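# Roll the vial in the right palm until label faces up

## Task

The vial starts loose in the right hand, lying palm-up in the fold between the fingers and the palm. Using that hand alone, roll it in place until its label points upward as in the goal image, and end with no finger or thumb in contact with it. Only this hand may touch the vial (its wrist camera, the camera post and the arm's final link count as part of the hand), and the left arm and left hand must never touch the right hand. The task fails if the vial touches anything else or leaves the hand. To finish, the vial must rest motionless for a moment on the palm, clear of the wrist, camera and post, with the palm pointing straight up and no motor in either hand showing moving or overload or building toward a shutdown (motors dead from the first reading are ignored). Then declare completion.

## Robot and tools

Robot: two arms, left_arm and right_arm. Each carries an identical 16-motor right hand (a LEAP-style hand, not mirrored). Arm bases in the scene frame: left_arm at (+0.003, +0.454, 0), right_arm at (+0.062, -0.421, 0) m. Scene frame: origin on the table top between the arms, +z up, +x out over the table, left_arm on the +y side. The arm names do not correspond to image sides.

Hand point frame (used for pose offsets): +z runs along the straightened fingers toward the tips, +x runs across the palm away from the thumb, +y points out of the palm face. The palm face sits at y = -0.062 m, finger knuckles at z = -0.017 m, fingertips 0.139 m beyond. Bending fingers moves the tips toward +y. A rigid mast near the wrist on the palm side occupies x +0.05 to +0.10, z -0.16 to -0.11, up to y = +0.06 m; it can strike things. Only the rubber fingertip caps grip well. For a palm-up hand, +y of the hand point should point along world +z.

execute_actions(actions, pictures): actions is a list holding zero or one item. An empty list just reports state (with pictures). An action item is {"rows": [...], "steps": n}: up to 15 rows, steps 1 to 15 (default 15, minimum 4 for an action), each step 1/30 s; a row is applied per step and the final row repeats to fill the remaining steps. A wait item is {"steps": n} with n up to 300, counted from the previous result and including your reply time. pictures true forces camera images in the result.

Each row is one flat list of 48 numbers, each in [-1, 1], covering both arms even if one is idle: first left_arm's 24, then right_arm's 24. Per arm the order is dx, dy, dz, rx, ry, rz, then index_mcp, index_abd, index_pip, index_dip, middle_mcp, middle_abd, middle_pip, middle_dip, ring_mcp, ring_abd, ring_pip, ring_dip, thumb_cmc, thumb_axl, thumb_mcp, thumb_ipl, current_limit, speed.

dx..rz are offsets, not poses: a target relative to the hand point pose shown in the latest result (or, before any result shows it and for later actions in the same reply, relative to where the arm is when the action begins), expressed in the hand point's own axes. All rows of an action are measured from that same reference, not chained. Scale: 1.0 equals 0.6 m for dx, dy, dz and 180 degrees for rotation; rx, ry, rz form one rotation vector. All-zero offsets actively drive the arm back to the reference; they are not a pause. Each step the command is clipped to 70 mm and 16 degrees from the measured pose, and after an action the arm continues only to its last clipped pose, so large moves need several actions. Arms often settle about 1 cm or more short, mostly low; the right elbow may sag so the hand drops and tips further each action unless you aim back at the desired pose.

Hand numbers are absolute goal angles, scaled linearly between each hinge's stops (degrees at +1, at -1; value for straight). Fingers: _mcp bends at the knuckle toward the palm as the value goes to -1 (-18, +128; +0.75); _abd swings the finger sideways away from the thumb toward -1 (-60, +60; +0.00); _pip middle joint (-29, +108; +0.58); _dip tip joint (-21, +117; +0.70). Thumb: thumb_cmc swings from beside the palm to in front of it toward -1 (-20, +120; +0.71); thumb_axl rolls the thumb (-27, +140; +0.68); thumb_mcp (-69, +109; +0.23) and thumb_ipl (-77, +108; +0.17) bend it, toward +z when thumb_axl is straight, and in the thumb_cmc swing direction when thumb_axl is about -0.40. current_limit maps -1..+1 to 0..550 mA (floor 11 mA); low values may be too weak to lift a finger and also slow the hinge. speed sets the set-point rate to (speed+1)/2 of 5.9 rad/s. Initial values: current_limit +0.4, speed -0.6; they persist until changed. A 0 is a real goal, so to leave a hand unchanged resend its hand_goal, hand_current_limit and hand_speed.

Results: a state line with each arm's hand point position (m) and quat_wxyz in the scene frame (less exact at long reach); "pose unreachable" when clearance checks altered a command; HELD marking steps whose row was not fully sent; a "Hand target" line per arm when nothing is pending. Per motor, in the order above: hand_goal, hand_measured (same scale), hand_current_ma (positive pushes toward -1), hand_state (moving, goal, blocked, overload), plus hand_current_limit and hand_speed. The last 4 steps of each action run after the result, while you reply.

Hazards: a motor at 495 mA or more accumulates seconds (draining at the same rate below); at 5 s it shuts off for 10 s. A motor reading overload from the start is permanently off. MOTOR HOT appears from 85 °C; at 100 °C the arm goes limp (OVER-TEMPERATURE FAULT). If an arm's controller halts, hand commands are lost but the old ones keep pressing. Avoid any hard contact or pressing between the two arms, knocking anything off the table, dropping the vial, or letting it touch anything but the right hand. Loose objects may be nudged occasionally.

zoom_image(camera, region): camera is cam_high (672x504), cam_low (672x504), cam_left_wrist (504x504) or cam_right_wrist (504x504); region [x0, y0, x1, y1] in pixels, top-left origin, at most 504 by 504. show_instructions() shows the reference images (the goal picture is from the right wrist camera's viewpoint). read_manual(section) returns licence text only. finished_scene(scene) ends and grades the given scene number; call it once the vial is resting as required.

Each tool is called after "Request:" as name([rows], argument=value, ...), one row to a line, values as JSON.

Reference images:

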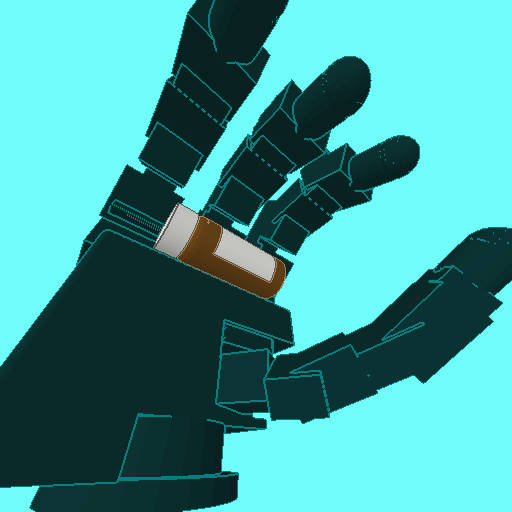

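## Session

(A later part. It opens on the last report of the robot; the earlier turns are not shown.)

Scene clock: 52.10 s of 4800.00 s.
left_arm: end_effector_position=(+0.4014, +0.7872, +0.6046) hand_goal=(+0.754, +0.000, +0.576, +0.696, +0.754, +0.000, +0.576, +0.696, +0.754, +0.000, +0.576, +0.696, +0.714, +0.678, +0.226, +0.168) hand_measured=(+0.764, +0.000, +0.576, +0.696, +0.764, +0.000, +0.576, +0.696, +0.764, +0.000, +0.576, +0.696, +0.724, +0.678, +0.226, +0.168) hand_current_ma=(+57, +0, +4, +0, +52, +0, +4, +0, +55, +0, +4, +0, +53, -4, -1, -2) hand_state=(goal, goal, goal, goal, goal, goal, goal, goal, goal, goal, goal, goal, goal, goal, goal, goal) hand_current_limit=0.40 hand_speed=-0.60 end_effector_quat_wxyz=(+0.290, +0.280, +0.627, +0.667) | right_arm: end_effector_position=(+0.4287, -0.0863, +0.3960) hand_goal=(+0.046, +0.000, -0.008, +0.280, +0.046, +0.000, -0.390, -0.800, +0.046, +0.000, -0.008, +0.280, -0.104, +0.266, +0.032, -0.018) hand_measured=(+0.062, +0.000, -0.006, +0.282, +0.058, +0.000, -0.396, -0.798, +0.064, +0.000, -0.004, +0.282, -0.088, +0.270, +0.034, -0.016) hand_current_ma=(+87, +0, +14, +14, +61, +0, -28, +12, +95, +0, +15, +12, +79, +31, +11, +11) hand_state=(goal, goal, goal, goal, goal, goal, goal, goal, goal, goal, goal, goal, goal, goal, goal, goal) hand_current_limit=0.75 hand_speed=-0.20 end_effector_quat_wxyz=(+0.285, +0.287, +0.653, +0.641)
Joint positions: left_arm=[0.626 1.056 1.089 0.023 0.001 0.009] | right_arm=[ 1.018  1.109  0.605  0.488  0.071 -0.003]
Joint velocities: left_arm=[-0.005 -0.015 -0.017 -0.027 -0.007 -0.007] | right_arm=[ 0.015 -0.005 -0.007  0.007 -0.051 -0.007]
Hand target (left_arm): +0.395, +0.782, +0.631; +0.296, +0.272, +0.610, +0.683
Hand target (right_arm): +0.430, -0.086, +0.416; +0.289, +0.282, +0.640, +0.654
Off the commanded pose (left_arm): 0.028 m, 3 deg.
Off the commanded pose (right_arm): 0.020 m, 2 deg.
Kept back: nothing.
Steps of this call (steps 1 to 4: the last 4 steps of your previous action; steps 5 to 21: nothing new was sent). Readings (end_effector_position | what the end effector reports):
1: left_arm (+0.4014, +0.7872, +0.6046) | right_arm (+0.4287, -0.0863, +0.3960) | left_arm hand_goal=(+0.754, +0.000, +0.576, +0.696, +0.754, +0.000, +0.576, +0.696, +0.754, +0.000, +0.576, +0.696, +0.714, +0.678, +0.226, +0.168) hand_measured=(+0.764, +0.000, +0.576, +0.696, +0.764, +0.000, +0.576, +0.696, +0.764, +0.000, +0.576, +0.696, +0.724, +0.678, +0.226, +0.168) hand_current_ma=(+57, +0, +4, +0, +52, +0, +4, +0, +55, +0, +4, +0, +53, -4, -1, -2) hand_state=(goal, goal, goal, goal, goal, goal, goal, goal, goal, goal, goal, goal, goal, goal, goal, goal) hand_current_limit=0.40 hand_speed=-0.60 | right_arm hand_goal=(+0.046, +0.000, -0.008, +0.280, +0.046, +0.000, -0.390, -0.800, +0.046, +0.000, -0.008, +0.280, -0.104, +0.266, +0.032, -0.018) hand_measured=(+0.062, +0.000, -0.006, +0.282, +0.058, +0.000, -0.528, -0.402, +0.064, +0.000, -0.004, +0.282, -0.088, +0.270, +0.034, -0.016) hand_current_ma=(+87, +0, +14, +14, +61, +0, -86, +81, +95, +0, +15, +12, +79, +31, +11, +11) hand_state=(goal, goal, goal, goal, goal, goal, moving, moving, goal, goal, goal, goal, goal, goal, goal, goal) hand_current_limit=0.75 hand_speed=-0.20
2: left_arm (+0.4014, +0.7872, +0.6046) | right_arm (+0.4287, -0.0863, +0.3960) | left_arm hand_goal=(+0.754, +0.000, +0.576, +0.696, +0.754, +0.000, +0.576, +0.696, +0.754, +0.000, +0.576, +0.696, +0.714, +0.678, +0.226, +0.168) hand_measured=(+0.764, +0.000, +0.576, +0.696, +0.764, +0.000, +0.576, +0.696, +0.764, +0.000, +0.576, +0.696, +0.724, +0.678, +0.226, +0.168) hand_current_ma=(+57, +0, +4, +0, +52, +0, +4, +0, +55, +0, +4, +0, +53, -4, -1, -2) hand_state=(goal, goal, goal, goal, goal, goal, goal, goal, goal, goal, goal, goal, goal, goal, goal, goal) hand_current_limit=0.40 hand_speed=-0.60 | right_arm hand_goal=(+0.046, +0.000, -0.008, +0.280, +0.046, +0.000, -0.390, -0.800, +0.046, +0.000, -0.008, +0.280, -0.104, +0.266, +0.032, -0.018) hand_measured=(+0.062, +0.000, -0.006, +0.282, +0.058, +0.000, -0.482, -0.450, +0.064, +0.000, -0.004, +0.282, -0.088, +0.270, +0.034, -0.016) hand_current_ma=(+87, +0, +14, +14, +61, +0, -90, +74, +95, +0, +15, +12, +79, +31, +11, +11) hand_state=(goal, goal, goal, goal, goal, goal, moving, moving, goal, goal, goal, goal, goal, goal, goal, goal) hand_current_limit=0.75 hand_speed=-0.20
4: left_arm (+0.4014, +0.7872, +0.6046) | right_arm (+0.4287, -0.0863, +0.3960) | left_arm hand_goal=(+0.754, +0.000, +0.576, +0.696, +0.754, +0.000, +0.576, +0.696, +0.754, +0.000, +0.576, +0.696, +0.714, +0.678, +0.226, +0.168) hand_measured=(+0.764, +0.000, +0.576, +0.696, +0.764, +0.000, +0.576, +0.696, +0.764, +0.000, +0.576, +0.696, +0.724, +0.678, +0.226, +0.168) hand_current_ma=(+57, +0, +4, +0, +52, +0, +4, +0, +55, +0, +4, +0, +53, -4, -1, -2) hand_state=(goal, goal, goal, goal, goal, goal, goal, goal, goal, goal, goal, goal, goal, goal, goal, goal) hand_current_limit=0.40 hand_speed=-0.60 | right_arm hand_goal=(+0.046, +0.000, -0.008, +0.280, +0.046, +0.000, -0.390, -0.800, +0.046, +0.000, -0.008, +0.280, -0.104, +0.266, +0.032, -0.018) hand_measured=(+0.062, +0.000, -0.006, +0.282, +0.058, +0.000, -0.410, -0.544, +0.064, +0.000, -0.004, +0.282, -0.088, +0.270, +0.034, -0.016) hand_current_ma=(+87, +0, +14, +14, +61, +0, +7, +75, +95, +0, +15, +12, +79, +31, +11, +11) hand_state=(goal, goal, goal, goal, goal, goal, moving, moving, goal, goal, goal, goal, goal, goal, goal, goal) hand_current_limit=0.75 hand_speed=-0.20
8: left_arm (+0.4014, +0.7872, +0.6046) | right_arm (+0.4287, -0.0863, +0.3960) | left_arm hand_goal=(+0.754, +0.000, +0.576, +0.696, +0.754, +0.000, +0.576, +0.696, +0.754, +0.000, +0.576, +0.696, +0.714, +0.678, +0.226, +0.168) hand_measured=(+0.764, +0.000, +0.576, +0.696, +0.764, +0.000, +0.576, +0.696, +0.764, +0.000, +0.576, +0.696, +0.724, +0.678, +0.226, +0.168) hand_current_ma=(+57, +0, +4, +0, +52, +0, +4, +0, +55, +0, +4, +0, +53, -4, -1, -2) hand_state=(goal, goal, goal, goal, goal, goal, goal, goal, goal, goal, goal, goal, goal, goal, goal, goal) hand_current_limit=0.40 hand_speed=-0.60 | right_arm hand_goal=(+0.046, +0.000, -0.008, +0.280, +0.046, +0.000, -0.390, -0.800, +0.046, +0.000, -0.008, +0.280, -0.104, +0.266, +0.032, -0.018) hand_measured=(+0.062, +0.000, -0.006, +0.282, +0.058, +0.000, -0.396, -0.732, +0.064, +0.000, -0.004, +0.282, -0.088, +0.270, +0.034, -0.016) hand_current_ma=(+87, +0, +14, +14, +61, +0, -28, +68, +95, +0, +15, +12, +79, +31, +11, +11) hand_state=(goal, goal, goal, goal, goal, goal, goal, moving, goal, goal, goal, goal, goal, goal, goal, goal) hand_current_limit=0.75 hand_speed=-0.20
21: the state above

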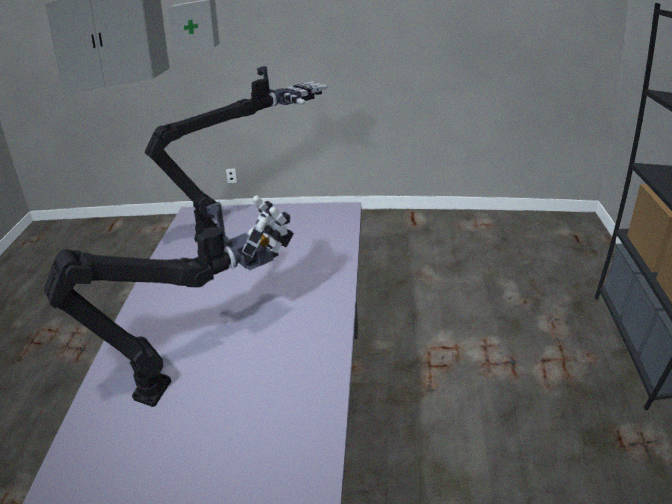

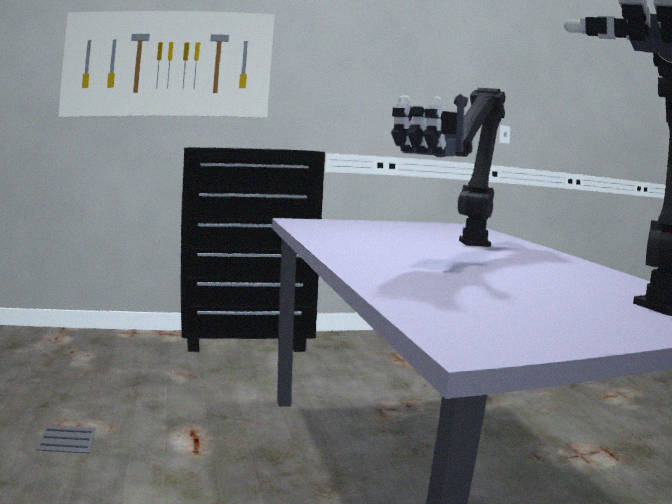

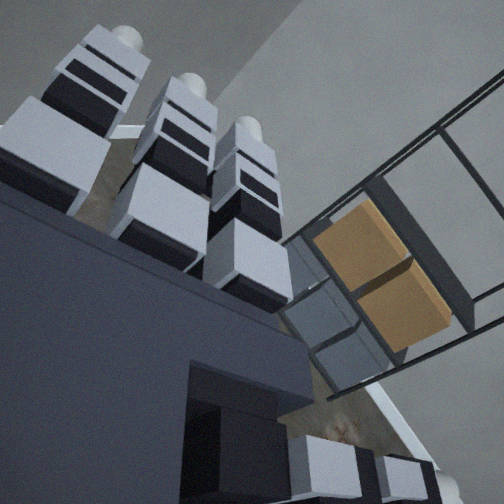

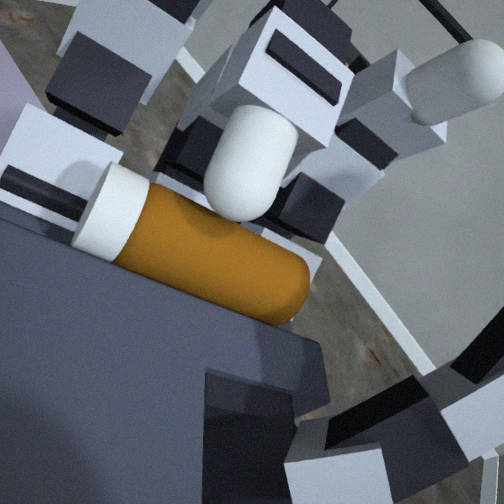

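Request:
execute_actions([
  {"rows":[[0,0.0463,-0.0099,-0.0164,0,0,0.754,0,0.576,0.696,0.754,0,0.576,0.696,0.754,0,0.576,0.696,0.714,0.678,0.226,0.168,0.4,-0.6,0,0.0334,0.0025,-0.0124,0.0004,0.001,0.046,0,-0.008,0.28,0.046,0,-0.5,-0.79,0.046,0,-0.008,0.28,-0.104,0.266,0.032,-0.018,0.4,-0.3],[0,0.0463,-0.0099,-0.0164,0,0,0.754,0,0.576,0.696,0.754,0,0.576,0.696,0.754,0,0.576,0.696,0.714,0.678,0.226,0.168,0.4,-0.6,0,0.0334,0.0025,-0.0124,0.0004,0.001,0.046,0,-0.008,0.28,0.046,0,-0.51,-0.785,0.046,0,-0.008,0.28,-0.104,0.266,0.032,-0.018,0.4,-0.3],[0,0.0463,-0.0099,-0.0164,0,0,0.754,0,0.576,0.696,0.754,0,0.576,0.696,0.754,0,0.576,0.696,0.714,0.678,0.226,0.168,0.4,-0.6,0,0.0334,0.0025,-0.0124,0.0004,0.001,0.046,0,-0.008,0.28,0.046,0,-0.514,-0.777,0.046,0,-0.008,0.28,-0.104,0.266,0.032,-0.018,0.4,-0.3],[0,0.0463,-0.0099,-0.0164,0,0,0.754,0,0.576,0.696,0.754,0,0.576,0.696,0.754,0,0.576,0.696,0.714,0.678,0.226,0.168,0.4,-0.6,0,0.0334,0.0025,-0.0124,0.0004,0.001,0.046,0,-0.008,0.28,0.046,0,-0.514,-0.777,0.046,0,-0.008,0.28,-0.104,0.266,0.032,-0.018,0.4,-0.3],[0,0.0463,-0.0099,-0.0164,0,0,0.754,0,0.576,0.696,0.754,0,0.576,0.696,0.754,0,0.576,0.696,0.714,0.678,0.226,0.168,0.4,-0.6,0,0.0334,0.0025,-0.0124,0.0004,0.001,0.046,0,-0.008,0.28,0.046,0,-0.535,-0.745,0.046,0,-0.008,0.28,-0.104,0.266,0.032,-0.018,0.4,-0.3],[0,0.0463,-0.0099,-0.0164,0,0,0.754,0,0.576,0.696,0.754,0,0.576,0.696,0.754,0,0.576,0.696,0.714,0.678,0.226,0.168,0.4,-0.6,0,0.0334,0.0025,-0.0124,0.0004,0.001,0.046,0,-0.008,0.28,0.046,0,-0.555,-0.71,0.046,0,-0.008,0.28,-0.104,0.266,0.032,-0.018,0.4,-0.3],[0,0.0463,-0.0099,-0.0164,0,0,0.754,0,0.576,0.696,0.754,0,0.576,0.696,0.754,0,0.576,0.696,0.714,0.678,0.226,0.168,0.4,-0.6,0,0.0334,0.0025,-0.0124,0.0004,0.001,0.046,0,-0.008,0.28,0.046,0,-0.577,-0.675,0.046,0,-0.008,0.28,-0.104,0.266,0.032,-0.018,0.4,-0.3],[0,0.0463,-0.0099,-0.0164,0,0,0.754,0,0.576,0.696,0.754,0,0.576,0.696,0.754,0,0.576,0.696,0.714,0.678,0.226,0.168,0.4,-0.6,0,0.0334,0.0025,-0.0124,0.0004,0.001,0.046,0,-0.008,0.28,0.046,0,-0.599,-0.64,0.046,0,-0.008,0.28,-0.104,0.266,0.032,-0.018,0.4,-0.3],[0,0.0463,-0.0099,-0.0164,0,0,0.754,0,0.576,0.696,0.754,0,0.576,0.696,0.754,0,0.576,0.696,0.714,0.678,0.226,0.168,0.4,-0.6,0,0.0334,0.0025,-0.0124,0.0004,0.001,0.046,0,-0.008,0.28,0.046,0,-0.62,-0.605,0.046,0,-0.008,0.28,-0.104,0.266,0.032,-0.018,0.4,-0.3],[0,0.0463,-0.0099,-0.0164,0,0,0.754,0,0.576,0.696,0.754,0,0.576,0.696,0.754,0,0.576,0.696,0.714,0.678,0.226,0.168,0.4,-0.6,0,0.0334,0.0025,-0.0124,0.0004,0.001,0.046,0,-0.008,0.28,0.046,0,-0.642,-0.57,0.046,0,-0.008,0.28,-0.104,0.266,0.032,-0.018,0.4,-0.3],[0,0.0463,-0.0099,-0.0164,0,0,0.754,0,0.576,0.696,0.754,0,0.576,0.696,0.754,0,0.576,0.696,0.714,0.678,0.226,0.168,0.4,-0.6,0,0.0334,0.0025,-0.0124,0.0004,0.001,0.046,0,-0.008,0.28,0.046,0,-0.666,-0.535,0.046,0,-0.008,0.28,-0.104,0.266,0.032,-0.018,0.4,-0.3],[0,0.0463,-0.0099,-0.0164,0,0,0.754,0,0.576,0.696,0.754,0,0.576,0.696,0.754,0,0.576,0.696,0.714,0.678,0.226,0.168,0.4,-0.6,0,0.0334,0.0025,-0.0124,0.0004,0.001,0.046,0,-0.008,0.28,0.046,0,-0.69,-0.5,0.046,0,-0.008,0.28,-0.104,0.266,0.032,-0.018,0.4,-0.3],[0,0.0463,-0.0099,-0.0164,0,0,0.754,0,0.576,0.696,0.754,0,0.576,0.696,0.754,0,0.576,0.696,0.714,0.678,0.226,0.168,0.4,-0.6,0,0.0334,0.0025,-0.0124,0.0004,0.001,0.046,0,-0.008,0.28,0.046,0,-0.714,-0.465,0.046,0,-0.008,0.28,-0.104,0.266,0.032,-0.018,0.4,-0.3],[0,0.0463,-0.0099,-0.0164,0,0,0.754,0,0.576,0.696,0.754,0,0.576,0.696,0.754,0,0.576,0.696,0.714,0.678,0.226,0.168,0.4,-0.6,0,0.0334,0.0025,-0.0124,0.0004,0.001,0.046,0,-0.008,0.28,0.046,0,-0.738,-0.43,0.046,0,-0.008,0.28,-0.104,0.266,0.032,-0.018,0.4,-0.3],[0,0.0463,-0.0099,-0.0164,0,0,0.754,0,0.576,0.696,0.754,0,0.576,0.696,0.754,0,0.576,0.696,0.714,0.678,0.226,0.168,0.4,-0.6,0,0.0334,0.0025,-0.0124,0.0004,0.001,0.046,0,-0.008,0.28,0.046,0,-0.762,-0.395,0.046,0,-0.008,0.28,-0.104,0.266,0.032,-0.018,0.4,-0.3]],"steps":15},
])

Request:
execute_actions([
  {"steps":10},
], pictures=true)

Scene clock: 53.53 s of 4800.00 s.
left_arm: end_effector_position=(+0.4014, +0.7872, +0.6046) hand_goal=(+0.754, +0.000, +0.576, +0.696, +0.754, +0.000, +0.576, +0.696, +0.754, +0.000, +0.576, +0.696, +0.714, +0.678, +0.226, +0.168) hand_measured=(+0.764, +0.000, +0.576, +0.696, +0.764, +0.000, +0.576, +0.696, +0.764, +0.000, +0.576, +0.696, +0.724, +0.678, +0.226, +0.168) hand_current_ma=(+57, +0, +4, +0, +52, +0, +4, +0, +55, +0, +4, +0, +53, -4, -1, -2) hand_state=(goal, goal, goal, goal, goal, goal, goal, goal, goal, goal, goal, goal, goal, goal, goal, goal) hand_current_limit=0.40 hand_speed=-0.60 end_effector_quat_wxyz=(+0.290, +0.280, +0.627, +0.667) | right_arm: end_effector_position=(+0.4287, -0.0863, +0.3960) hand_goal=(+0.046, +0.000, -0.008, +0.280, +0.046, +0.000, -0.666, -0.534, +0.046, +0.000, -0.008, +0.280, -0.104, +0.266, +0.032, -0.018) hand_measured=(+0.062, +0.000, -0.006, +0.282, +0.074, +0.000, -0.514, -0.618, +0.064, +0.000, -0.004, +0.282, -0.088, +0.270, +0.034, -0.016) hand_current_ma=(+87, +0, +14, +14, +147, +0, +285, -21, +95, +0, +15, +12, +79, +31, +11, +11) hand_state=(goal, goal, goal, goal, blocked, goal, moving, moving, goal, goal, goal, goal, goal, goal, goal, goal) hand_current_limit=0.40 hand_speed=-0.30 end_effector_quat_wxyz=(+0.285, +0.287, +0.653, +0.641)
Joint positions: left_arm=[0.626 1.056 1.089 0.023 0.001 0.009] | right_arm=[ 1.018  1.109  0.605  0.488  0.071 -0.003]
Joint velocities: left_arm=[-0.005 -0.015  0.007 -0.002  0.022  0.051] | right_arm=[-0.015 -0.005 -0.017 -0.027  0.037 -0.081]
Steps of this call (steps 1 to 32: nothing new was sent; steps 33 to 43: the first 11 steps of this action). Readings (end_effector_position | what the end effector reports):
33: left_arm (+0.4014, +0.7872, +0.6046) | right_arm (+0.4287, -0.0863, +0.3960) | left_arm hand_goal=(+0.754, +0.000, +0.576, +0.696, +0.754, +0.000, +0.576, +0.696, +0.754, +0.000, +0.576, +0.696, +0.714, +0.678, +0.226, +0.168) hand_measured=(+0.764, +0.000, +0.576, +0.696, +0.764, +0.000, +0.576, +0.696, +0.764, +0.000, +0.576, +0.696, +0.724, +0.678, +0.226, +0.168) hand_current_ma=(+57, +0, +4, +0, +52, +0, +4, +0, +55, +0, +4, +0, +53, -4, -1, -2) hand_state=(goal, goal, goal, goal, goal, goal, goal, goal, goal, goal, goal, goal, goal, goal, goal, goal) hand_current_limit=0.40 hand_speed=-0.60 | right_arm hand_goal=(+0.046, +0.000, -0.008, +0.280, +0.046, +0.000, -0.500, -0.790, +0.046, +0.000, -0.008, +0.280, -0.104, +0.266, +0.032, -0.018) hand_measured=(+0.062, +0.000, -0.006, +0.282, +0.058, +0.000, -0.396, -0.798, +0.064, +0.000, -0.004, +0.282, -0.088, +0.270, +0.034, -0.016) hand_current_ma=(+87, +0, +14, +14, +61, +0, -28, +12, +95, +0, +15, +12, +79, +31, +11, +11) hand_state=(goal, goal, goal, goal, goal, goal, moving, moving, goal, goal, goal, goal, goal, goal, goal, goal) hand_current_limit=0.40 hand_speed=-0.30
34: left_arm (+0.4014, +0.7872, +0.6046) | right_arm (+0.4287, -0.0863, +0.3960) | left_arm hand_goal=(+0.754, +0.000, +0.576, +0.696, +0.754, +0.000, +0.576, +0.696, +0.754, +0.000, +0.576, +0.696, +0.714, +0.678, +0.226, +0.168) hand_measured=(+0.764, +0.000, +0.576, +0.696, +0.764, +0.000, +0.576, +0.696, +0.764, +0.000, +0.576, +0.696, +0.724, +0.678, +0.226, +0.168) hand_current_ma=(+57, +0, +4, +0, +52, +0, +4, +0, +55, +0, +4, +0, +53, -4, -1, -2) hand_state=(goal, goal, goal, goal, goal, goal, goal, goal, goal, goal, goal, goal, goal, goal, goal, goal) hand_current_limit=0.40 hand_speed=-0.60 | right_arm hand_goal=(+0.046, +0.000, -0.008, +0.280, +0.046, +0.000, -0.510, -0.784, +0.046, +0.000, -0.008, +0.280, -0.104, +0.266, +0.032, -0.018) hand_measured=(+0.062, +0.000, -0.006, +0.282, +0.058, +0.000, -0.400, -0.798, +0.064, +0.000, -0.004, +0.282, -0.088, +0.270, +0.034, -0.016) hand_current_ma=(+87, +0, +14, +14, +61, +0, +132, -32, +95, +0, +15, +12, +79, +31, +11, +11) hand_state=(goal, goal, goal, goal, goal, goal, moving, moving, goal, goal, goal, goal, goal, goal, goal, goal) hand_current_limit=0.40 hand_speed=-0.30
36: left_arm (+0.4014, +0.7872, +0.6046) | right_arm (+0.4287, -0.0863, +0.3960) | left_arm hand_goal=(+0.754, +0.000, +0.576, +0.696, +0.754, +0.000, +0.576, +0.696, +0.754, +0.000, +0.576, +0.696, +0.714, +0.678, +0.226, +0.168) hand_measured=(+0.764, +0.000, +0.576, +0.696, +0.764, +0.000, +0.576, +0.696, +0.764, +0.000, +0.576, +0.696, +0.724, +0.678, +0.226, +0.168) hand_current_ma=(+57, +0, +4, +0, +52, +0, +4, +0, +55, +0, +4, +0, +53, -4, -1, -2) hand_state=(goal, goal, goal, goal, goal, goal, goal, goal, goal, goal, goal, goal, goal, goal, goal, goal) hand_current_limit=0.40 hand_speed=-0.60 | right_arm hand_goal=(+0.046, +0.000, -0.008, +0.280, +0.046, +0.000, -0.514, -0.776, +0.046, +0.000, -0.008, +0.280, -0.104, +0.266, +0.032, -0.018) hand_measured=(+0.062, +0.000, -0.006, +0.282, +0.058, +0.000, -0.462, -0.788, +0.064, +0.000, -0.004, +0.282, -0.088, +0.270, +0.034, -0.016) hand_current_ma=(+87, +0, +14, +14, +63, +0, +146, -10, +95, +0, +15, +12, +79, +31, +11, +11) hand_state=(goal, goal, goal, goal, goal, goal, moving, moving, goal, goal, goal, goal, goal, goal, goal, goal) hand_current_limit=0.40 hand_speed=-0.30
40: left_arm (+0.4014, +0.7872, +0.6046) | right_arm (+0.4287, -0.0863, +0.3960) | left_arm hand_goal=(+0.754, +0.000, +0.576, +0.696, +0.754, +0.000, +0.576, +0.696, +0.754, +0.000, +0.576, +0.696, +0.714, +0.678, +0.226, +0.168) hand_measured=(+0.764, +0.000, +0.576, +0.696, +0.764, +0.000, +0.576, +0.696, +0.764, +0.000, +0.576, +0.696, +0.724, +0.678, +0.226, +0.168) hand_current_ma=(+57, +0, +4, +0, +52, +0, +4, +0, +55, +0, +4, +0, +53, -4, -1, -2) hand_state=(goal, goal, goal, goal, goal, goal, goal, goal, goal, goal, goal, goal, goal, goal, goal, goal) hand_current_limit=0.40 hand_speed=-0.60 | right_arm hand_goal=(+0.046, +0.000, -0.008, +0.280, +0.046, +0.000, -0.598, -0.640, +0.046, +0.000, -0.008, +0.280, -0.104, +0.266, +0.032, -0.018) hand_measured=(+0.062, +0.000, -0.006, +0.282, +0.072, +0.000, -0.488, -0.724, +0.064, +0.000, -0.004, +0.282, -0.088, +0.270, +0.034, -0.016) hand_current_ma=(+87, +0, +14, +14, +158, +0, +331, -55, +95, +0, +15, +12, +79, +31, +11, +11) hand_state=(goal, goal, goal, goal, moving, goal, moving, moving, goal, goal, goal, goal, goal, goal, goal, goal) hand_current_limit=0.40 hand_speed=-0.30
43: the state above

Scene clock: 53.87 s of 4800.00 s.
left_arm: end_effector_position=(+0.4014, +0.7872, +0.6046) hand_goal=(+0.754, +0.000, +0.576, +0.696, +0.754, +0.000, +0.576, +0.696, +0.754, +0.000, +0.576, +0.696, +0.714, +0.678, +0.226, +0.168) hand_measured=(+0.764, +0.000, +0.576, +0.696, +0.764, +0.000, +0.576, +0.696, +0.764, +0.000, +0.576, +0.696, +0.724, +0.678, +0.226, +0.168) hand_current_ma=(+57, +0, +4, +0, +52, +0, +4, +0, +55, +0, +4, +0, +53, -4, -1, -2) hand_state=(goal, goal, goal, goal, goal, goal, goal, goal, goal, goal, goal, goal, goal, goal, goal, goal) hand_current_limit=0.40 hand_speed=-0.60 end_effector_quat_wxyz=(+0.290, +0.280, +0.627, +0.667) | right_arm: end_effector_position=(+0.4287, -0.0863, +0.3960) hand_goal=(+0.046, +0.000, -0.008, +0.280, +0.046, +0.000, -0.762, -0.394, +0.046, +0.000, -0.008, +0.280, -0.104, +0.266, +0.032, -0.018) hand_measured=(+0.062, +0.000, -0.006, +0.282, +0.074, +0.000, -0.614, -0.380, +0.064, +0.000, -0.004, +0.282, -0.088, +0.270, +0.034, -0.016) hand_current_ma=(+87, +0, +14, +14, +147, +0, +384, +81, +95, +0, +15, +12, +79, +31, +11, +11) hand_state=(goal, goal, goal, goal, blocked, goal, blocked, moving, goal, goal, goal, goal, goal, goal, goal, goal) hand_current_limit=0.40 hand_speed=-0.30 end_effector_quat_wxyz=(+0.285, +0.287, +0.653, +0.641)
Joint positions: left_arm=[0.626 1.056 1.089 0.023 0.001 0.009] | right_arm=[ 1.018  1.109  0.605  0.488  0.071 -0.003]
Joint velocities: left_arm=[-0.005  0.005 -0.012 -0.007 -0.037 -0.022] | right_arm=[-0.015 -0.005 -0.012  0.027 -0.037 -0.007]
Hand target (left_arm): +0.395, +0.782, +0.631; +0.296, +0.272, +0.610, +0.683
Hand target (right_arm): +0.430, -0.086, +0.416; +0.289, +0.282, +0.640, +0.654
Off the commanded pose (left_arm): 0.028 m, 3 deg.
Off the commanded pose (right_arm): 0.020 m, 2 deg.
Kept back: nothing.
Steps of this call (steps 1 to 4: the last 4 steps of your previous action; steps 5 to 10: nothing new was sent). Readings (end_effector_position | what the end effector reports):
1: left_arm (+0.4014, +0.7872, +0.6046) | right_arm (+0.4287, -0.0863, +0.3960) | left_arm hand_goal=(+0.754, +0.000, +0.576, +0.696, +0.754, +0.000, +0.576, +0.696, +0.754, +0.000, +0.576, +0.696, +0.714, +0.678, +0.226, +0.168) hand_measured=(+0.764, +0.000, +0.576, +0.696, +0.764, +0.000, +0.576, +0.696, +0.764, +0.000, +0.576, +0.696, +0.724, +0.678, +0.226, +0.168) hand_current_ma=(+57, +0, +4, +0, +52, +0, +4, +0, +55, +0, +4, +0, +53, -4, -1, -2) hand_state=(goal, goal, goal, goal, goal, goal, goal, goal, goal, goal, goal, goal, goal, goal, goal, goal) hand_current_limit=0.40 hand_speed=-0.60 | right_arm hand_goal=(+0.046, +0.000, -0.008, +0.280, +0.046, +0.000, -0.690, -0.500, +0.046, +0.000, -0.008, +0.280, -0.104, +0.266, +0.032, -0.018) hand_measured=(+0.062, +0.000, -0.006, +0.282, +0.074, +0.000, -0.524, -0.582, +0.064, +0.000, -0.004, +0.282, -0.088, +0.270, +0.034, -0.016) hand_current_ma=(+87, +0, +14, +14, +147, +0, +273, -24, +95, +0, +15, +12, +79, +31, +11, +11) hand_state=(goal, goal, goal, goal, blocked, goal, moving, moving, goal, goal, goal, goal, goal, goal, goal, goal) hand_current_limit=0.40 hand_speed=-0.30
2: left_arm (+0.4014, +0.7872, +0.6046) | right_arm (+0.4287, -0.0863, +0.3960) | left_arm hand_goal=(+0.754, +0.000, +0.576, +0.696, +0.754, +0.000, +0.576, +0.696, +0.754, +0.000, +0.576, +0.696, +0.714, +0.678, +0.226, +0.168) hand_measured=(+0.764, +0.000, +0.576, +0.696, +0.764, +0.000, +0.576, +0.696, +0.764, +0.000, +0.576, +0.696, +0.724, +0.678, +0.226, +0.168) hand_current_ma=(+57, +0, +4, +0, +52, +0, +4, +0, +55, +0, +4, +0, +53, -4, -1, -2) hand_state=(goal, goal, goal, goal, goal, goal, goal, goal, goal, goal, goal, goal, goal, goal, goal, goal) hand_current_limit=0.40 hand_speed=-0.60 | right_arm hand_goal=(+0.046, +0.000, -0.008, +0.280, +0.046, +0.000, -0.714, -0.464, +0.046, +0.000, -0.008, +0.280, -0.104, +0.266, +0.032, -0.018) hand_measured=(+0.062, +0.000, -0.006, +0.282, +0.074, +0.000, -0.538, -0.546, +0.064, +0.000, -0.004, +0.282, -0.088, +0.270, +0.034, -0.016) hand_current_ma=(+87, +0, +14, +14, +147, +0, +262, -16, +95, +0, +15, +12, +79, +31, +11, +11) hand_state=(goal, goal, goal, goal, blocked, goal, moving, moving, goal, goal, goal, goal, goal, goal, goal, goal) hand_current_limit=0.40 hand_speed=-0.30
4: left_arm (+0.4014, +0.7872, +0.6046) | right_arm (+0.4287, -0.0863, +0.3960) | left_arm hand_goal=(+0.754, +0.000, +0.576, +0.696, +0.754, +0.000, +0.576, +0.696, +0.754, +0.000, +0.576, +0.696, +0.714, +0.678, +0.226, +0.168) hand_measured=(+0.764, +0.000, +0.576, +0.696, +0.764, +0.000, +0.576, +0.696, +0.764, +0.000, +0.576, +0.696, +0.724, +0.678, +0.226, +0.168) hand_current_ma=(+57, +0, +4, +0, +52, +0, +4, +0, +55, +0, +4, +0, +53, -4, -1, -2) hand_state=(goal, goal, goal, goal, goal, goal, goal, goal, goal, goal, goal, goal, goal, goal, goal, goal) hand_current_limit=0.40 hand_speed=-0.60 | right_arm hand_goal=(+0.046, +0.000, -0.008, +0.280, +0.046, +0.000, -0.762, -0.394, +0.046, +0.000, -0.008, +0.280, -0.104, +0.266, +0.032, -0.018) hand_measured=(+0.062, +0.000, -0.006, +0.282, +0.074, +0.000, -0.566, -0.474, +0.064, +0.000, -0.004, +0.282, -0.088, +0.270, +0.034, -0.016) hand_current_ma=(+87, +0, +14, +14, +147, +0, +249, -12, +95, +0, +15, +12, +79, +31, +11, +11) hand_state=(goal, goal, goal, goal, blocked, goal, moving, moving, goal, goal, goal, goal, goal, goal, goal, goal) hand_current_limit=0.40 hand_speed=-0.30
8: left_arm (+0.4014, +0.7872, +0.6046) | right_arm (+0.4287, -0.0863, +0.3960) | left_arm hand_goal=(+0.754, +0.000, +0.576, +0.696, +0.754, +0.000, +0.576, +0.696, +0.754, +0.000, +0.576, +0.696, +0.714, +0.678, +0.226, +0.168) hand_measured=(+0.764, +0.000, +0.576, +0.696, +0.764, +0.000, +0.576, +0.696, +0.764, +0.000, +0.576, +0.696, +0.724, +0.678, +0.226, +0.168) hand_current_ma=(+57, +0, +4, +0, +52, +0, +4, +0, +55, +0, +4, +0, +53, -4, -1, -2) hand_state=(goal, goal, goal, goal, goal, goal, goal, goal, goal, goal, goal, goal, goal, goal, goal, goal) hand_current_limit=0.40 hand_speed=-0.60 | right_arm hand_goal=(+0.046, +0.000, -0.008, +0.280, +0.046, +0.000, -0.762, -0.394, +0.046, +0.000, -0.008, +0.280, -0.104, +0.266, +0.032, -0.018) hand_measured=(+0.062, +0.000, -0.006, +0.282, +0.074, +0.000, -0.612, -0.384, +0.064, +0.000, -0.004, +0.282, -0.088, +0.270, +0.034, -0.016) hand_current_ma=(+87, +0, +14, +14, +147, +0, +381, +84, +95, +0, +15, +12, +79, +31, +11, +11) hand_state=(goal, goal, goal, goal, blocked, goal, moving, moving, goal, goal, goal, goal, goal, goal, goal, goal) hand_current_limit=0.40 hand_speed=-0.30
10: the state above

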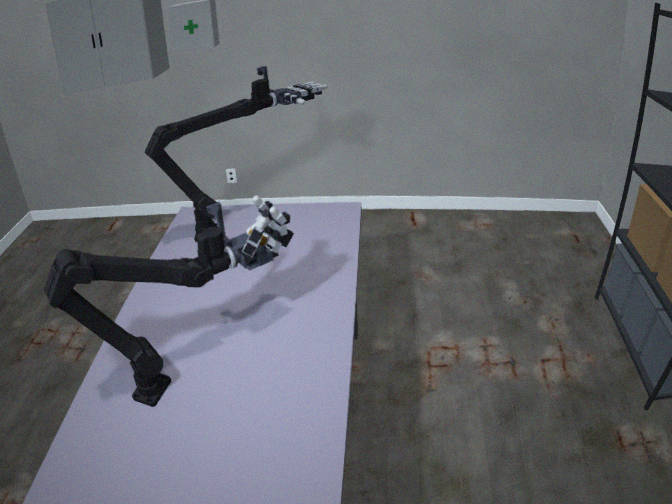

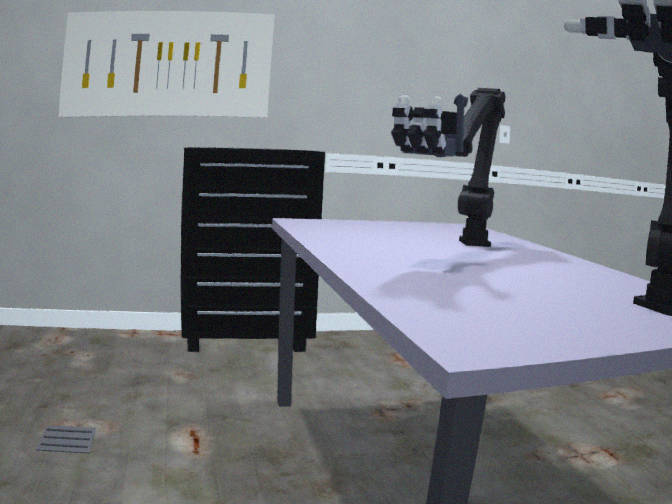

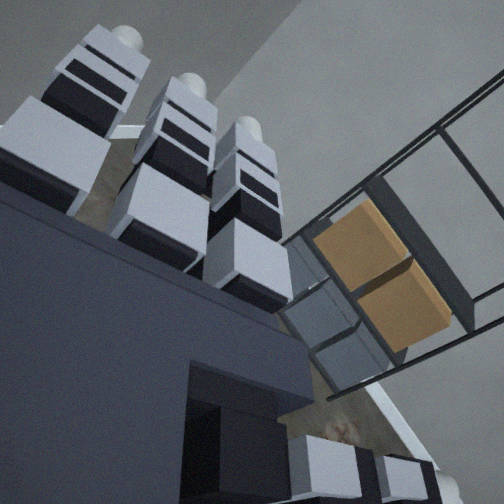

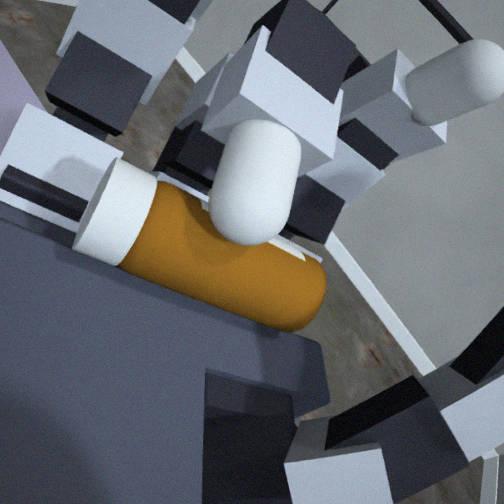

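Request:
zoom_image(camera="cam_right_wrist", region=[40, 100, 380, 380])

Region (40, 100, 380, 380) of cam_right_wrist's 504x504 image, scaled by 1.482, with more detail than that image has; it fills the top 415 rows of this view, and the rest is white.

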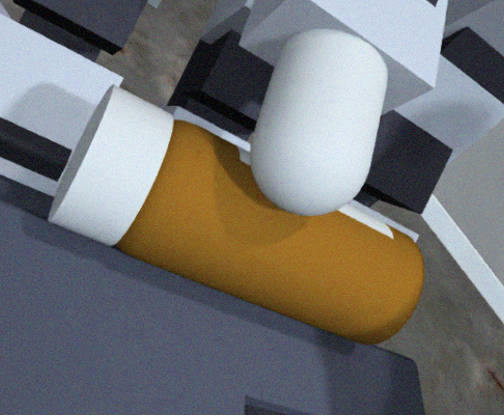

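Request:
execute_actions([
  {"rows":[[0,0.0463,-0.0099,-0.0164,0,0,0.754,0,0.576,0.696,0.754,0,0.576,0.696,0.754,0,0.576,0.696,0.714,0.678,0.226,0.168,0.4,-0.6,0,0.0334,0.0025,-0.0124,0.0004,0.001,0.046,0,-0.008,0.28,0.046,0,-0.49,-0.39,0.046,0,-0.008,0.28,-0.104,0.266,0.032,-0.018,0.6,0.2],[0,0.0463,-0.0099,-0.0164,0,0,0.754,0,0.576,0.696,0.754,0,0.576,0.696,0.754,0,0.576,0.696,0.714,0.678,0.226,0.168,0.4,-0.6,0,0.0334,0.0025,-0.0124,0.0004,0.001,0.046,0,-0.008,0.28,0.046,0,-0.49,-0.39,0.046,0,-0.008,0.28,-0.104,0.266,0.032,-0.018,0.6,0.2],[0,0.0463,-0.0099,-0.0164,0,0,0.754,0,0.576,0.696,0.754,0,0.576,0.696,0.754,0,0.576,0.696,0.714,0.678,0.226,0.168,0.4,-0.6,0,0.0334,0.0025,-0.0124,0.0004,0.001,0.046,0,-0.008,0.28,0.046,0,-0.49,-0.39,0.046,0,-0.008,0.28,-0.104,0.266,0.032,-0.018,0.6,0.2],[0,0.0463,-0.0099,-0.0164,0,0,0.754,0,0.576,0.696,0.754,0,0.576,0.696,0.754,0,0.576,0.696,0.714,0.678,0.226,0.168,0.4,-0.6,0,0.0334,0.0025,-0.0124,0.0004,0.001,0.046,0,-0.008,0.28,0.046,0,-0.49,-0.39,0.046,0,-0.008,0.28,-0.104,0.266,0.032,-0.018,0.6,0.2],[0,0.0463,-0.0099,-0.0164,0,0,0.754,0,0.576,0.696,0.754,0,0.576,0.696,0.754,0,0.576,0.696,0.714,0.678,0.226,0.168,0.4,-0.6,0,0.0334,0.0025,-0.0124,0.0004,0.001,0.046,0,-0.008,0.28,0.046,0,-0.49,-0.62,0.046,0,-0.008,0.28,-0.104,0.266,0.032,-0.018,0.6,-0.3]],"steps":12},
])

Request:
execute_actions([
  {"steps":8},
], pictures=true)

Scene clock: 57.53 s of 4800.00 s.
left_arm: end_effector_position=(+0.4014, +0.7872, +0.6046) hand_goal=(+0.754, +0.000, +0.576, +0.696, +0.754, +0.000, +0.576, +0.696, +0.754, +0.000, +0.576, +0.696, +0.714, +0.678, +0.226, +0.168) hand_measured=(+0.764, +0.000, +0.576, +0.696, +0.764, +0.000, +0.576, +0.696, +0.764, +0.000, +0.576, +0.696, +0.724, +0.678, +0.226, +0.168) hand_current_ma=(+57, +0, +4, +0, +52, +0, +4, +0, +55, +0, +4, +0, +53, -4, -1, -2) hand_state=(goal, goal, goal, goal, goal, goal, goal, goal, goal, goal, goal, goal, goal, goal, goal, goal) hand_current_limit=0.40 hand_speed=-0.60 end_effector_quat_wxyz=(+0.290, +0.280, +0.627, +0.667) | right_arm: end_effector_position=(+0.4287, -0.0863, +0.3960) hand_goal=(+0.046, +0.000, -0.008, +0.280, +0.046, +0.000, -0.490, -0.620, +0.046, +0.000, -0.008, +0.280, -0.104, +0.266, +0.032, -0.018) hand_measured=(+0.062, +0.000, -0.006, +0.282, +0.060, +0.000, -0.496, -0.462, +0.064, +0.000, -0.004, +0.282, -0.088, +0.270, +0.034, -0.016) hand_current_ma=(+86, +0, +14, +14, +71, +0, -29, +94, +94, +0, +15, +12, +79, +30, +11, +11) hand_state=(goal, goal, goal, goal, goal, goal, goal, moving, goal, goal, goal, goal, goal, goal, goal, goal) hand_current_limit=0.60 hand_speed=-0.30 end_effector_quat_wxyz=(+0.285, +0.287, +0.653, +0.641)
Joint positions: left_arm=[0.626 1.056 1.089 0.023 0.001 0.009] | right_arm=[ 1.018  1.109  0.605  0.488  0.071 -0.003]
Joint velocities: left_arm=[-0.005 -0.005 -0.007  0.007 -0.007  0.007] | right_arm=[-0.024 -0.015  0.007 -0.012  0.007  0.022]
Steps of this call (steps 1 to 90: nothing new was sent; then 0.40 s passed at rest; steps 91 to 98: the first 8 steps of this action). Readings (end_effector_position | what the end effector reports):
91: left_arm (+0.4014, +0.7872, +0.6046) | right_arm (+0.4287, -0.0863, +0.3960) | left_arm hand_goal=(+0.754, +0.000, +0.576, +0.696, +0.754, +0.000, +0.576, +0.696, +0.754, +0.000, +0.576, +0.696, +0.714, +0.678, +0.226, +0.168) hand_measured=(+0.764, +0.000, +0.576, +0.696, +0.764, +0.000, +0.576, +0.696, +0.764, +0.000, +0.576, +0.696, +0.724, +0.678, +0.226, +0.168) hand_current_ma=(+57, +0, +4, +0, +52, +0, +4, +0, +55, +0, +4, +0, +53, -4, -1, -2) hand_state=(goal, goal, goal, goal, goal, goal, goal, goal, goal, goal, goal, goal, goal, goal, goal, goal) hand_current_limit=0.40 hand_speed=-0.60 | right_arm hand_goal=(+0.046, +0.000, -0.008, +0.280, +0.046, +0.000, -0.490, -0.390, +0.046, +0.000, -0.008, +0.280, -0.104, +0.266, +0.032, -0.018) hand_measured=(+0.062, +0.000, -0.006, +0.282, +0.074, +0.000, -0.614, -0.378, +0.064, +0.000, -0.004, +0.282, -0.088, +0.270, +0.034, -0.016) hand_current_ma=(+87, +0, +14, +14, +147, +0, +385, +80, +95, +0, +15, +12, +79, +31, +11, +11) hand_state=(goal, goal, goal, goal, blocked, goal, moving, moving, goal, goal, goal, goal, goal, goal, goal, goal) hand_current_limit=0.60 hand_speed=0.20
92: left_arm (+0.4014, +0.7872, +0.6046) | right_arm (+0.4287, -0.0863, +0.3960) | left_arm hand_goal=(+0.754, +0.000, +0.576, +0.696, +0.754, +0.000, +0.576, +0.696, +0.754, +0.000, +0.576, +0.696, +0.714, +0.678, +0.226, +0.168) hand_measured=(+0.764, +0.000, +0.576, +0.696, +0.764, +0.000, +0.576, +0.696, +0.764, +0.000, +0.576, +0.696, +0.724, +0.678, +0.226, +0.168) hand_current_ma=(+57, +0, +4, +0, +52, +0, +4, +0, +55, +0, +4, +0, +53, -4, -1, -2) hand_state=(goal, goal, goal, goal, goal, goal, goal, goal, goal, goal, goal, goal, goal, goal, goal, goal) hand_current_limit=0.40 hand_speed=-0.60 | right_arm hand_goal=(+0.046, +0.000, -0.008, +0.280, +0.046, +0.000, -0.490, -0.390, +0.046, +0.000, -0.008, +0.280, -0.104, +0.266, +0.032, -0.018) hand_measured=(+0.062, +0.000, -0.006, +0.282, +0.074, +0.000, -0.612, -0.378, +0.064, +0.000, -0.004, +0.282, -0.088, +0.270, +0.034, -0.016) hand_current_ma=(+87, +0, +14, +14, +147, +0, -12, +60, +95, +0, +15, +12, +79, +31, +11, +11) hand_state=(goal, goal, goal, goal, blocked, goal, moving, moving, goal, goal, goal, goal, goal, goal, goal, goal) hand_current_limit=0.60 hand_speed=0.20
94: left_arm (+0.4014, +0.7872, +0.6046) | right_arm (+0.4287, -0.0863, +0.3960) | left_arm hand_goal=(+0.754, +0.000, +0.576, +0.696, +0.754, +0.000, +0.576, +0.696, +0.754, +0.000, +0.576, +0.696, +0.714, +0.678, +0.226, +0.168) hand_measured=(+0.764, +0.000, +0.576, +0.696, +0.764, +0.000, +0.576, +0.696, +0.764, +0.000, +0.576, +0.696, +0.724, +0.678, +0.226, +0.168) hand_current_ma=(+57, +0, +4, +0, +52, +0, +4, +0, +55, +0, +4, +0, +53, -4, -1, -2) hand_state=(goal, goal, goal, goal, goal, goal, goal, goal, goal, goal, goal, goal, goal, goal, goal, goal) hand_current_limit=0.40 hand_speed=-0.60 | right_arm hand_goal=(+0.046, +0.000, -0.008, +0.280, +0.046, +0.000, -0.490, -0.390, +0.046, +0.000, -0.008, +0.280, -0.104, +0.266, +0.032, -0.018) hand_measured=(+0.062, +0.000, -0.006, +0.282, +0.064, +0.000, -0.544, -0.384, +0.064, +0.000, -0.004, +0.282, -0.088, +0.270, +0.034, -0.016) hand_current_ma=(+87, +0, +14, +14, +68, +0, -41, +13, +95, +0, +15, +12, +79, +31, +11, +11) hand_state=(goal, goal, goal, goal, moving, goal, moving, moving, goal, goal, goal, goal, goal, goal, goal, goal) hand_current_limit=0.60 hand_speed=0.20
98: the state above

Scene clock: 57.80 s of 4800.00 s.
left_arm: end_effector_position=(+0.4014, +0.7872, +0.6046) hand_goal=(+0.754, +0.000, +0.576, +0.696, +0.754, +0.000, +0.576, +0.696, +0.754, +0.000, +0.576, +0.696, +0.714, +0.678, +0.226, +0.168) hand_measured=(+0.764, +0.000, +0.576, +0.696, +0.764, +0.000, +0.576, +0.696, +0.764, +0.000, +0.576, +0.696, +0.724, +0.678, +0.226, +0.168) hand_current_ma=(+57, +0, +4, +0, +52, +0, +4, +0, +55, +0, +4, +0, +53, -4, -1, -2) hand_state=(goal, goal, goal, goal, goal, goal, goal, goal, goal, goal, goal, goal, goal, goal, goal, goal) hand_current_limit=0.40 hand_speed=-0.60 end_effector_quat_wxyz=(+0.290, +0.280, +0.627, +0.667) | right_arm: end_effector_position=(+0.4287, -0.0863, +0.3960) hand_goal=(+0.046, +0.000, -0.008, +0.280, +0.046, +0.000, -0.490, -0.620, +0.046, +0.000, -0.008, +0.280, -0.104, +0.266, +0.032, -0.018) hand_measured=(+0.062, +0.000, -0.006, +0.282, +0.060, +0.000, -0.496, -0.618, +0.064, +0.000, -0.004, +0.282, -0.088, +0.270, +0.034, -0.016) hand_current_ma=(+86, +0, +14, +14, +71, +0, -29, +12, +94, +0, +15, +12, +79, +30, +11, +11) hand_state=(goal, goal, goal, goal, goal, goal, goal, goal, goal, goal, goal, goal, goal, goal, goal, goal) hand_current_limit=0.60 hand_speed=-0.30 end_effector_quat_wxyz=(+0.285, +0.287, +0.653, +0.641)
Joint positions: left_arm=[0.626 1.056 1.089 0.023 0.001 0.009] | right_arm=[ 1.018  1.109  0.605  0.488  0.071 -0.003]
Joint velocities: left_arm=[-0.005 -0.005  0.017  0.002 -0.022 -0.051] | right_arm=[ 0.005 -0.024 -0.012  0.002 -0.022  0.007]
Hand target (left_arm): +0.395, +0.782, +0.631; +0.296, +0.272, +0.610, +0.683
Hand target (right_arm): +0.430, -0.086, +0.416; +0.289, +0.282, +0.640, +0.654
Off the commanded pose (left_arm): 0.028 m, 3 deg.
Off the commanded pose (right_arm): 0.020 m, 2 deg.
Kept back: nothing.
Steps of this call (steps 1 to 4: the last 4 steps of your previous action; steps 5 to 8: nothing new was sent). Readings (end_effector_position | what the end effector reports):
1: left_arm (+0.4014, +0.7872, +0.6046) | right_arm (+0.4287, -0.0863, +0.3960) | left_arm hand_goal=(+0.754, +0.000, +0.576, +0.696, +0.754, +0.000, +0.576, +0.696, +0.754, +0.000, +0.576, +0.696, +0.714, +0.678, +0.226, +0.168) hand_measured=(+0.764, +0.000, +0.576, +0.696, +0.764, +0.000, +0.576, +0.696, +0.764, +0.000, +0.576, +0.696, +0.724, +0.678, +0.226, +0.168) hand_current_ma=(+57, +0, +4, +0, +52, +0, +4, +0, +55, +0, +4, +0, +53, -4, -1, -2) hand_state=(goal, goal, goal, goal, goal, goal, goal, goal, goal, goal, goal, goal, goal, goal, goal, goal) hand_current_limit=0.40 hand_speed=-0.60 | right_arm hand_goal=(+0.046, +0.000, -0.008, +0.280, +0.046, +0.000, -0.490, -0.620, +0.046, +0.000, -0.008, +0.280, -0.104, +0.266, +0.032, -0.018) hand_measured=(+0.062, +0.000, -0.006, +0.282, +0.060, +0.000, -0.496, -0.506, +0.064, +0.000, -0.004, +0.282, -0.088, +0.270, +0.034, -0.016) hand_current_ma=(+86, +0, +14, +14, +70, +0, -29, +59, +94, +0, +15, +12, +79, +30, +11, +11) hand_state=(goal, goal, goal, goal, goal, goal, goal, moving, goal, goal, goal, goal, goal, goal, goal, goal) hand_current_limit=0.60 hand_speed=-0.30
2: left_arm (+0.4014, +0.7872, +0.6046) | right_arm (+0.4287, -0.0863, +0.3960) | left_arm hand_goal=(+0.754, +0.000, +0.576, +0.696, +0.754, +0.000, +0.576, +0.696, +0.754, +0.000, +0.576, +0.696, +0.714, +0.678, +0.226, +0.168) hand_measured=(+0.764, +0.000, +0.576, +0.696, +0.764, +0.000, +0.576, +0.696, +0.764, +0.000, +0.576, +0.696, +0.724, +0.678, +0.226, +0.168) hand_current_ma=(+57, +0, +4, +0, +52, +0, +4, +0, +55, +0, +4, +0, +53, -4, -1, -2) hand_state=(goal, goal, goal, goal, goal, goal, goal, goal, goal, goal, goal, goal, goal, goal, goal, goal) hand_current_limit=0.40 hand_speed=-0.60 | right_arm hand_goal=(+0.046, +0.000, -0.008, +0.280, +0.046, +0.000, -0.490, -0.620, +0.046, +0.000, -0.008, +0.280, -0.104, +0.266, +0.032, -0.018) hand_measured=(+0.062, +0.000, -0.006, +0.282, +0.060, +0.000, -0.496, -0.546, +0.064, +0.000, -0.004, +0.282, -0.088, +0.270, +0.034, -0.016) hand_current_ma=(+86, +0, +14, +14, +71, +0, -29, +82, +94, +0, +15, +12, +79, +30, +11, +11) hand_state=(goal, goal, goal, goal, goal, goal, goal, moving, goal, goal, goal, goal, goal, goal, goal, goal) hand_current_limit=0.60 hand_speed=-0.30
4: left_arm (+0.4014, +0.7872, +0.6046) | right_arm (+0.4287, -0.0863, +0.3960) | left_arm hand_goal=(+0.754, +0.000, +0.576, +0.696, +0.754, +0.000, +0.576, +0.696, +0.754, +0.000, +0.576, +0.696, +0.714, +0.678, +0.226, +0.168) hand_measured=(+0.764, +0.000, +0.576, +0.696, +0.764, +0.000, +0.576, +0.696, +0.764, +0.000, +0.576, +0.696, +0.724, +0.678, +0.226, +0.168) hand_current_ma=(+57, +0, +4, +0, +52, +0, +4, +0, +55, +0, +4, +0, +53, -4, -1, -2) hand_state=(goal, goal, goal, goal, goal, goal, goal, goal, goal, goal, goal, goal, goal, goal, goal, goal) hand_current_limit=0.40 hand_speed=-0.60 | right_arm hand_goal=(+0.046, +0.000, -0.008, +0.280, +0.046, +0.000, -0.490, -0.620, +0.046, +0.000, -0.008, +0.280, -0.104, +0.266, +0.032, -0.018) hand_measured=(+0.062, +0.000, -0.006, +0.282, +0.060, +0.000, -0.496, -0.608, +0.064, +0.000, -0.004, +0.282, -0.088, +0.270, +0.034, -0.016) hand_current_ma=(+86, +0, +14, +14, +71, +0, -29, -12, +94, +0, +15, +12, +79, +30, +11, +11) hand_state=(goal, goal, goal, goal, goal, goal, goal, moving, goal, goal, goal, goal, goal, goal, goal, goal) hand_current_limit=0.60 hand_speed=-0.30
8: the state above

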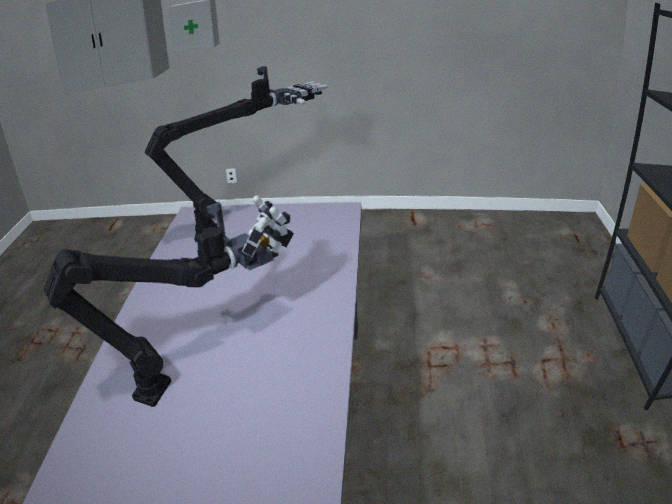

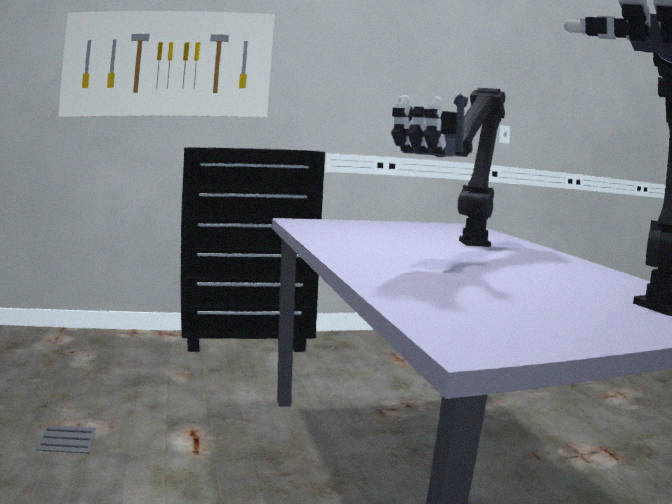

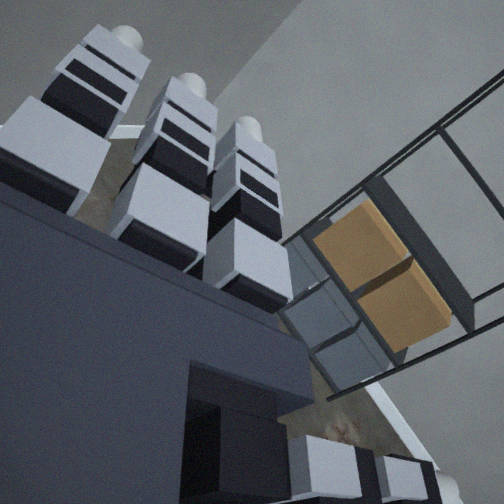

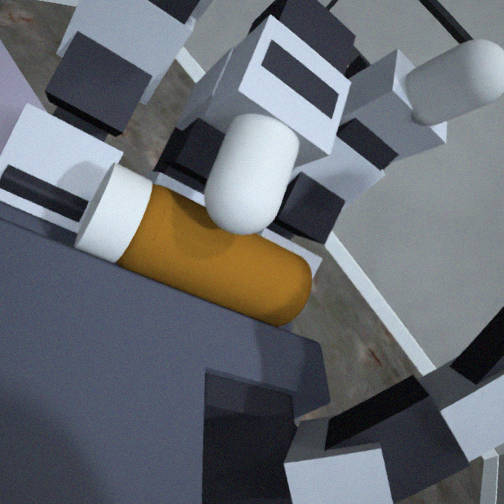

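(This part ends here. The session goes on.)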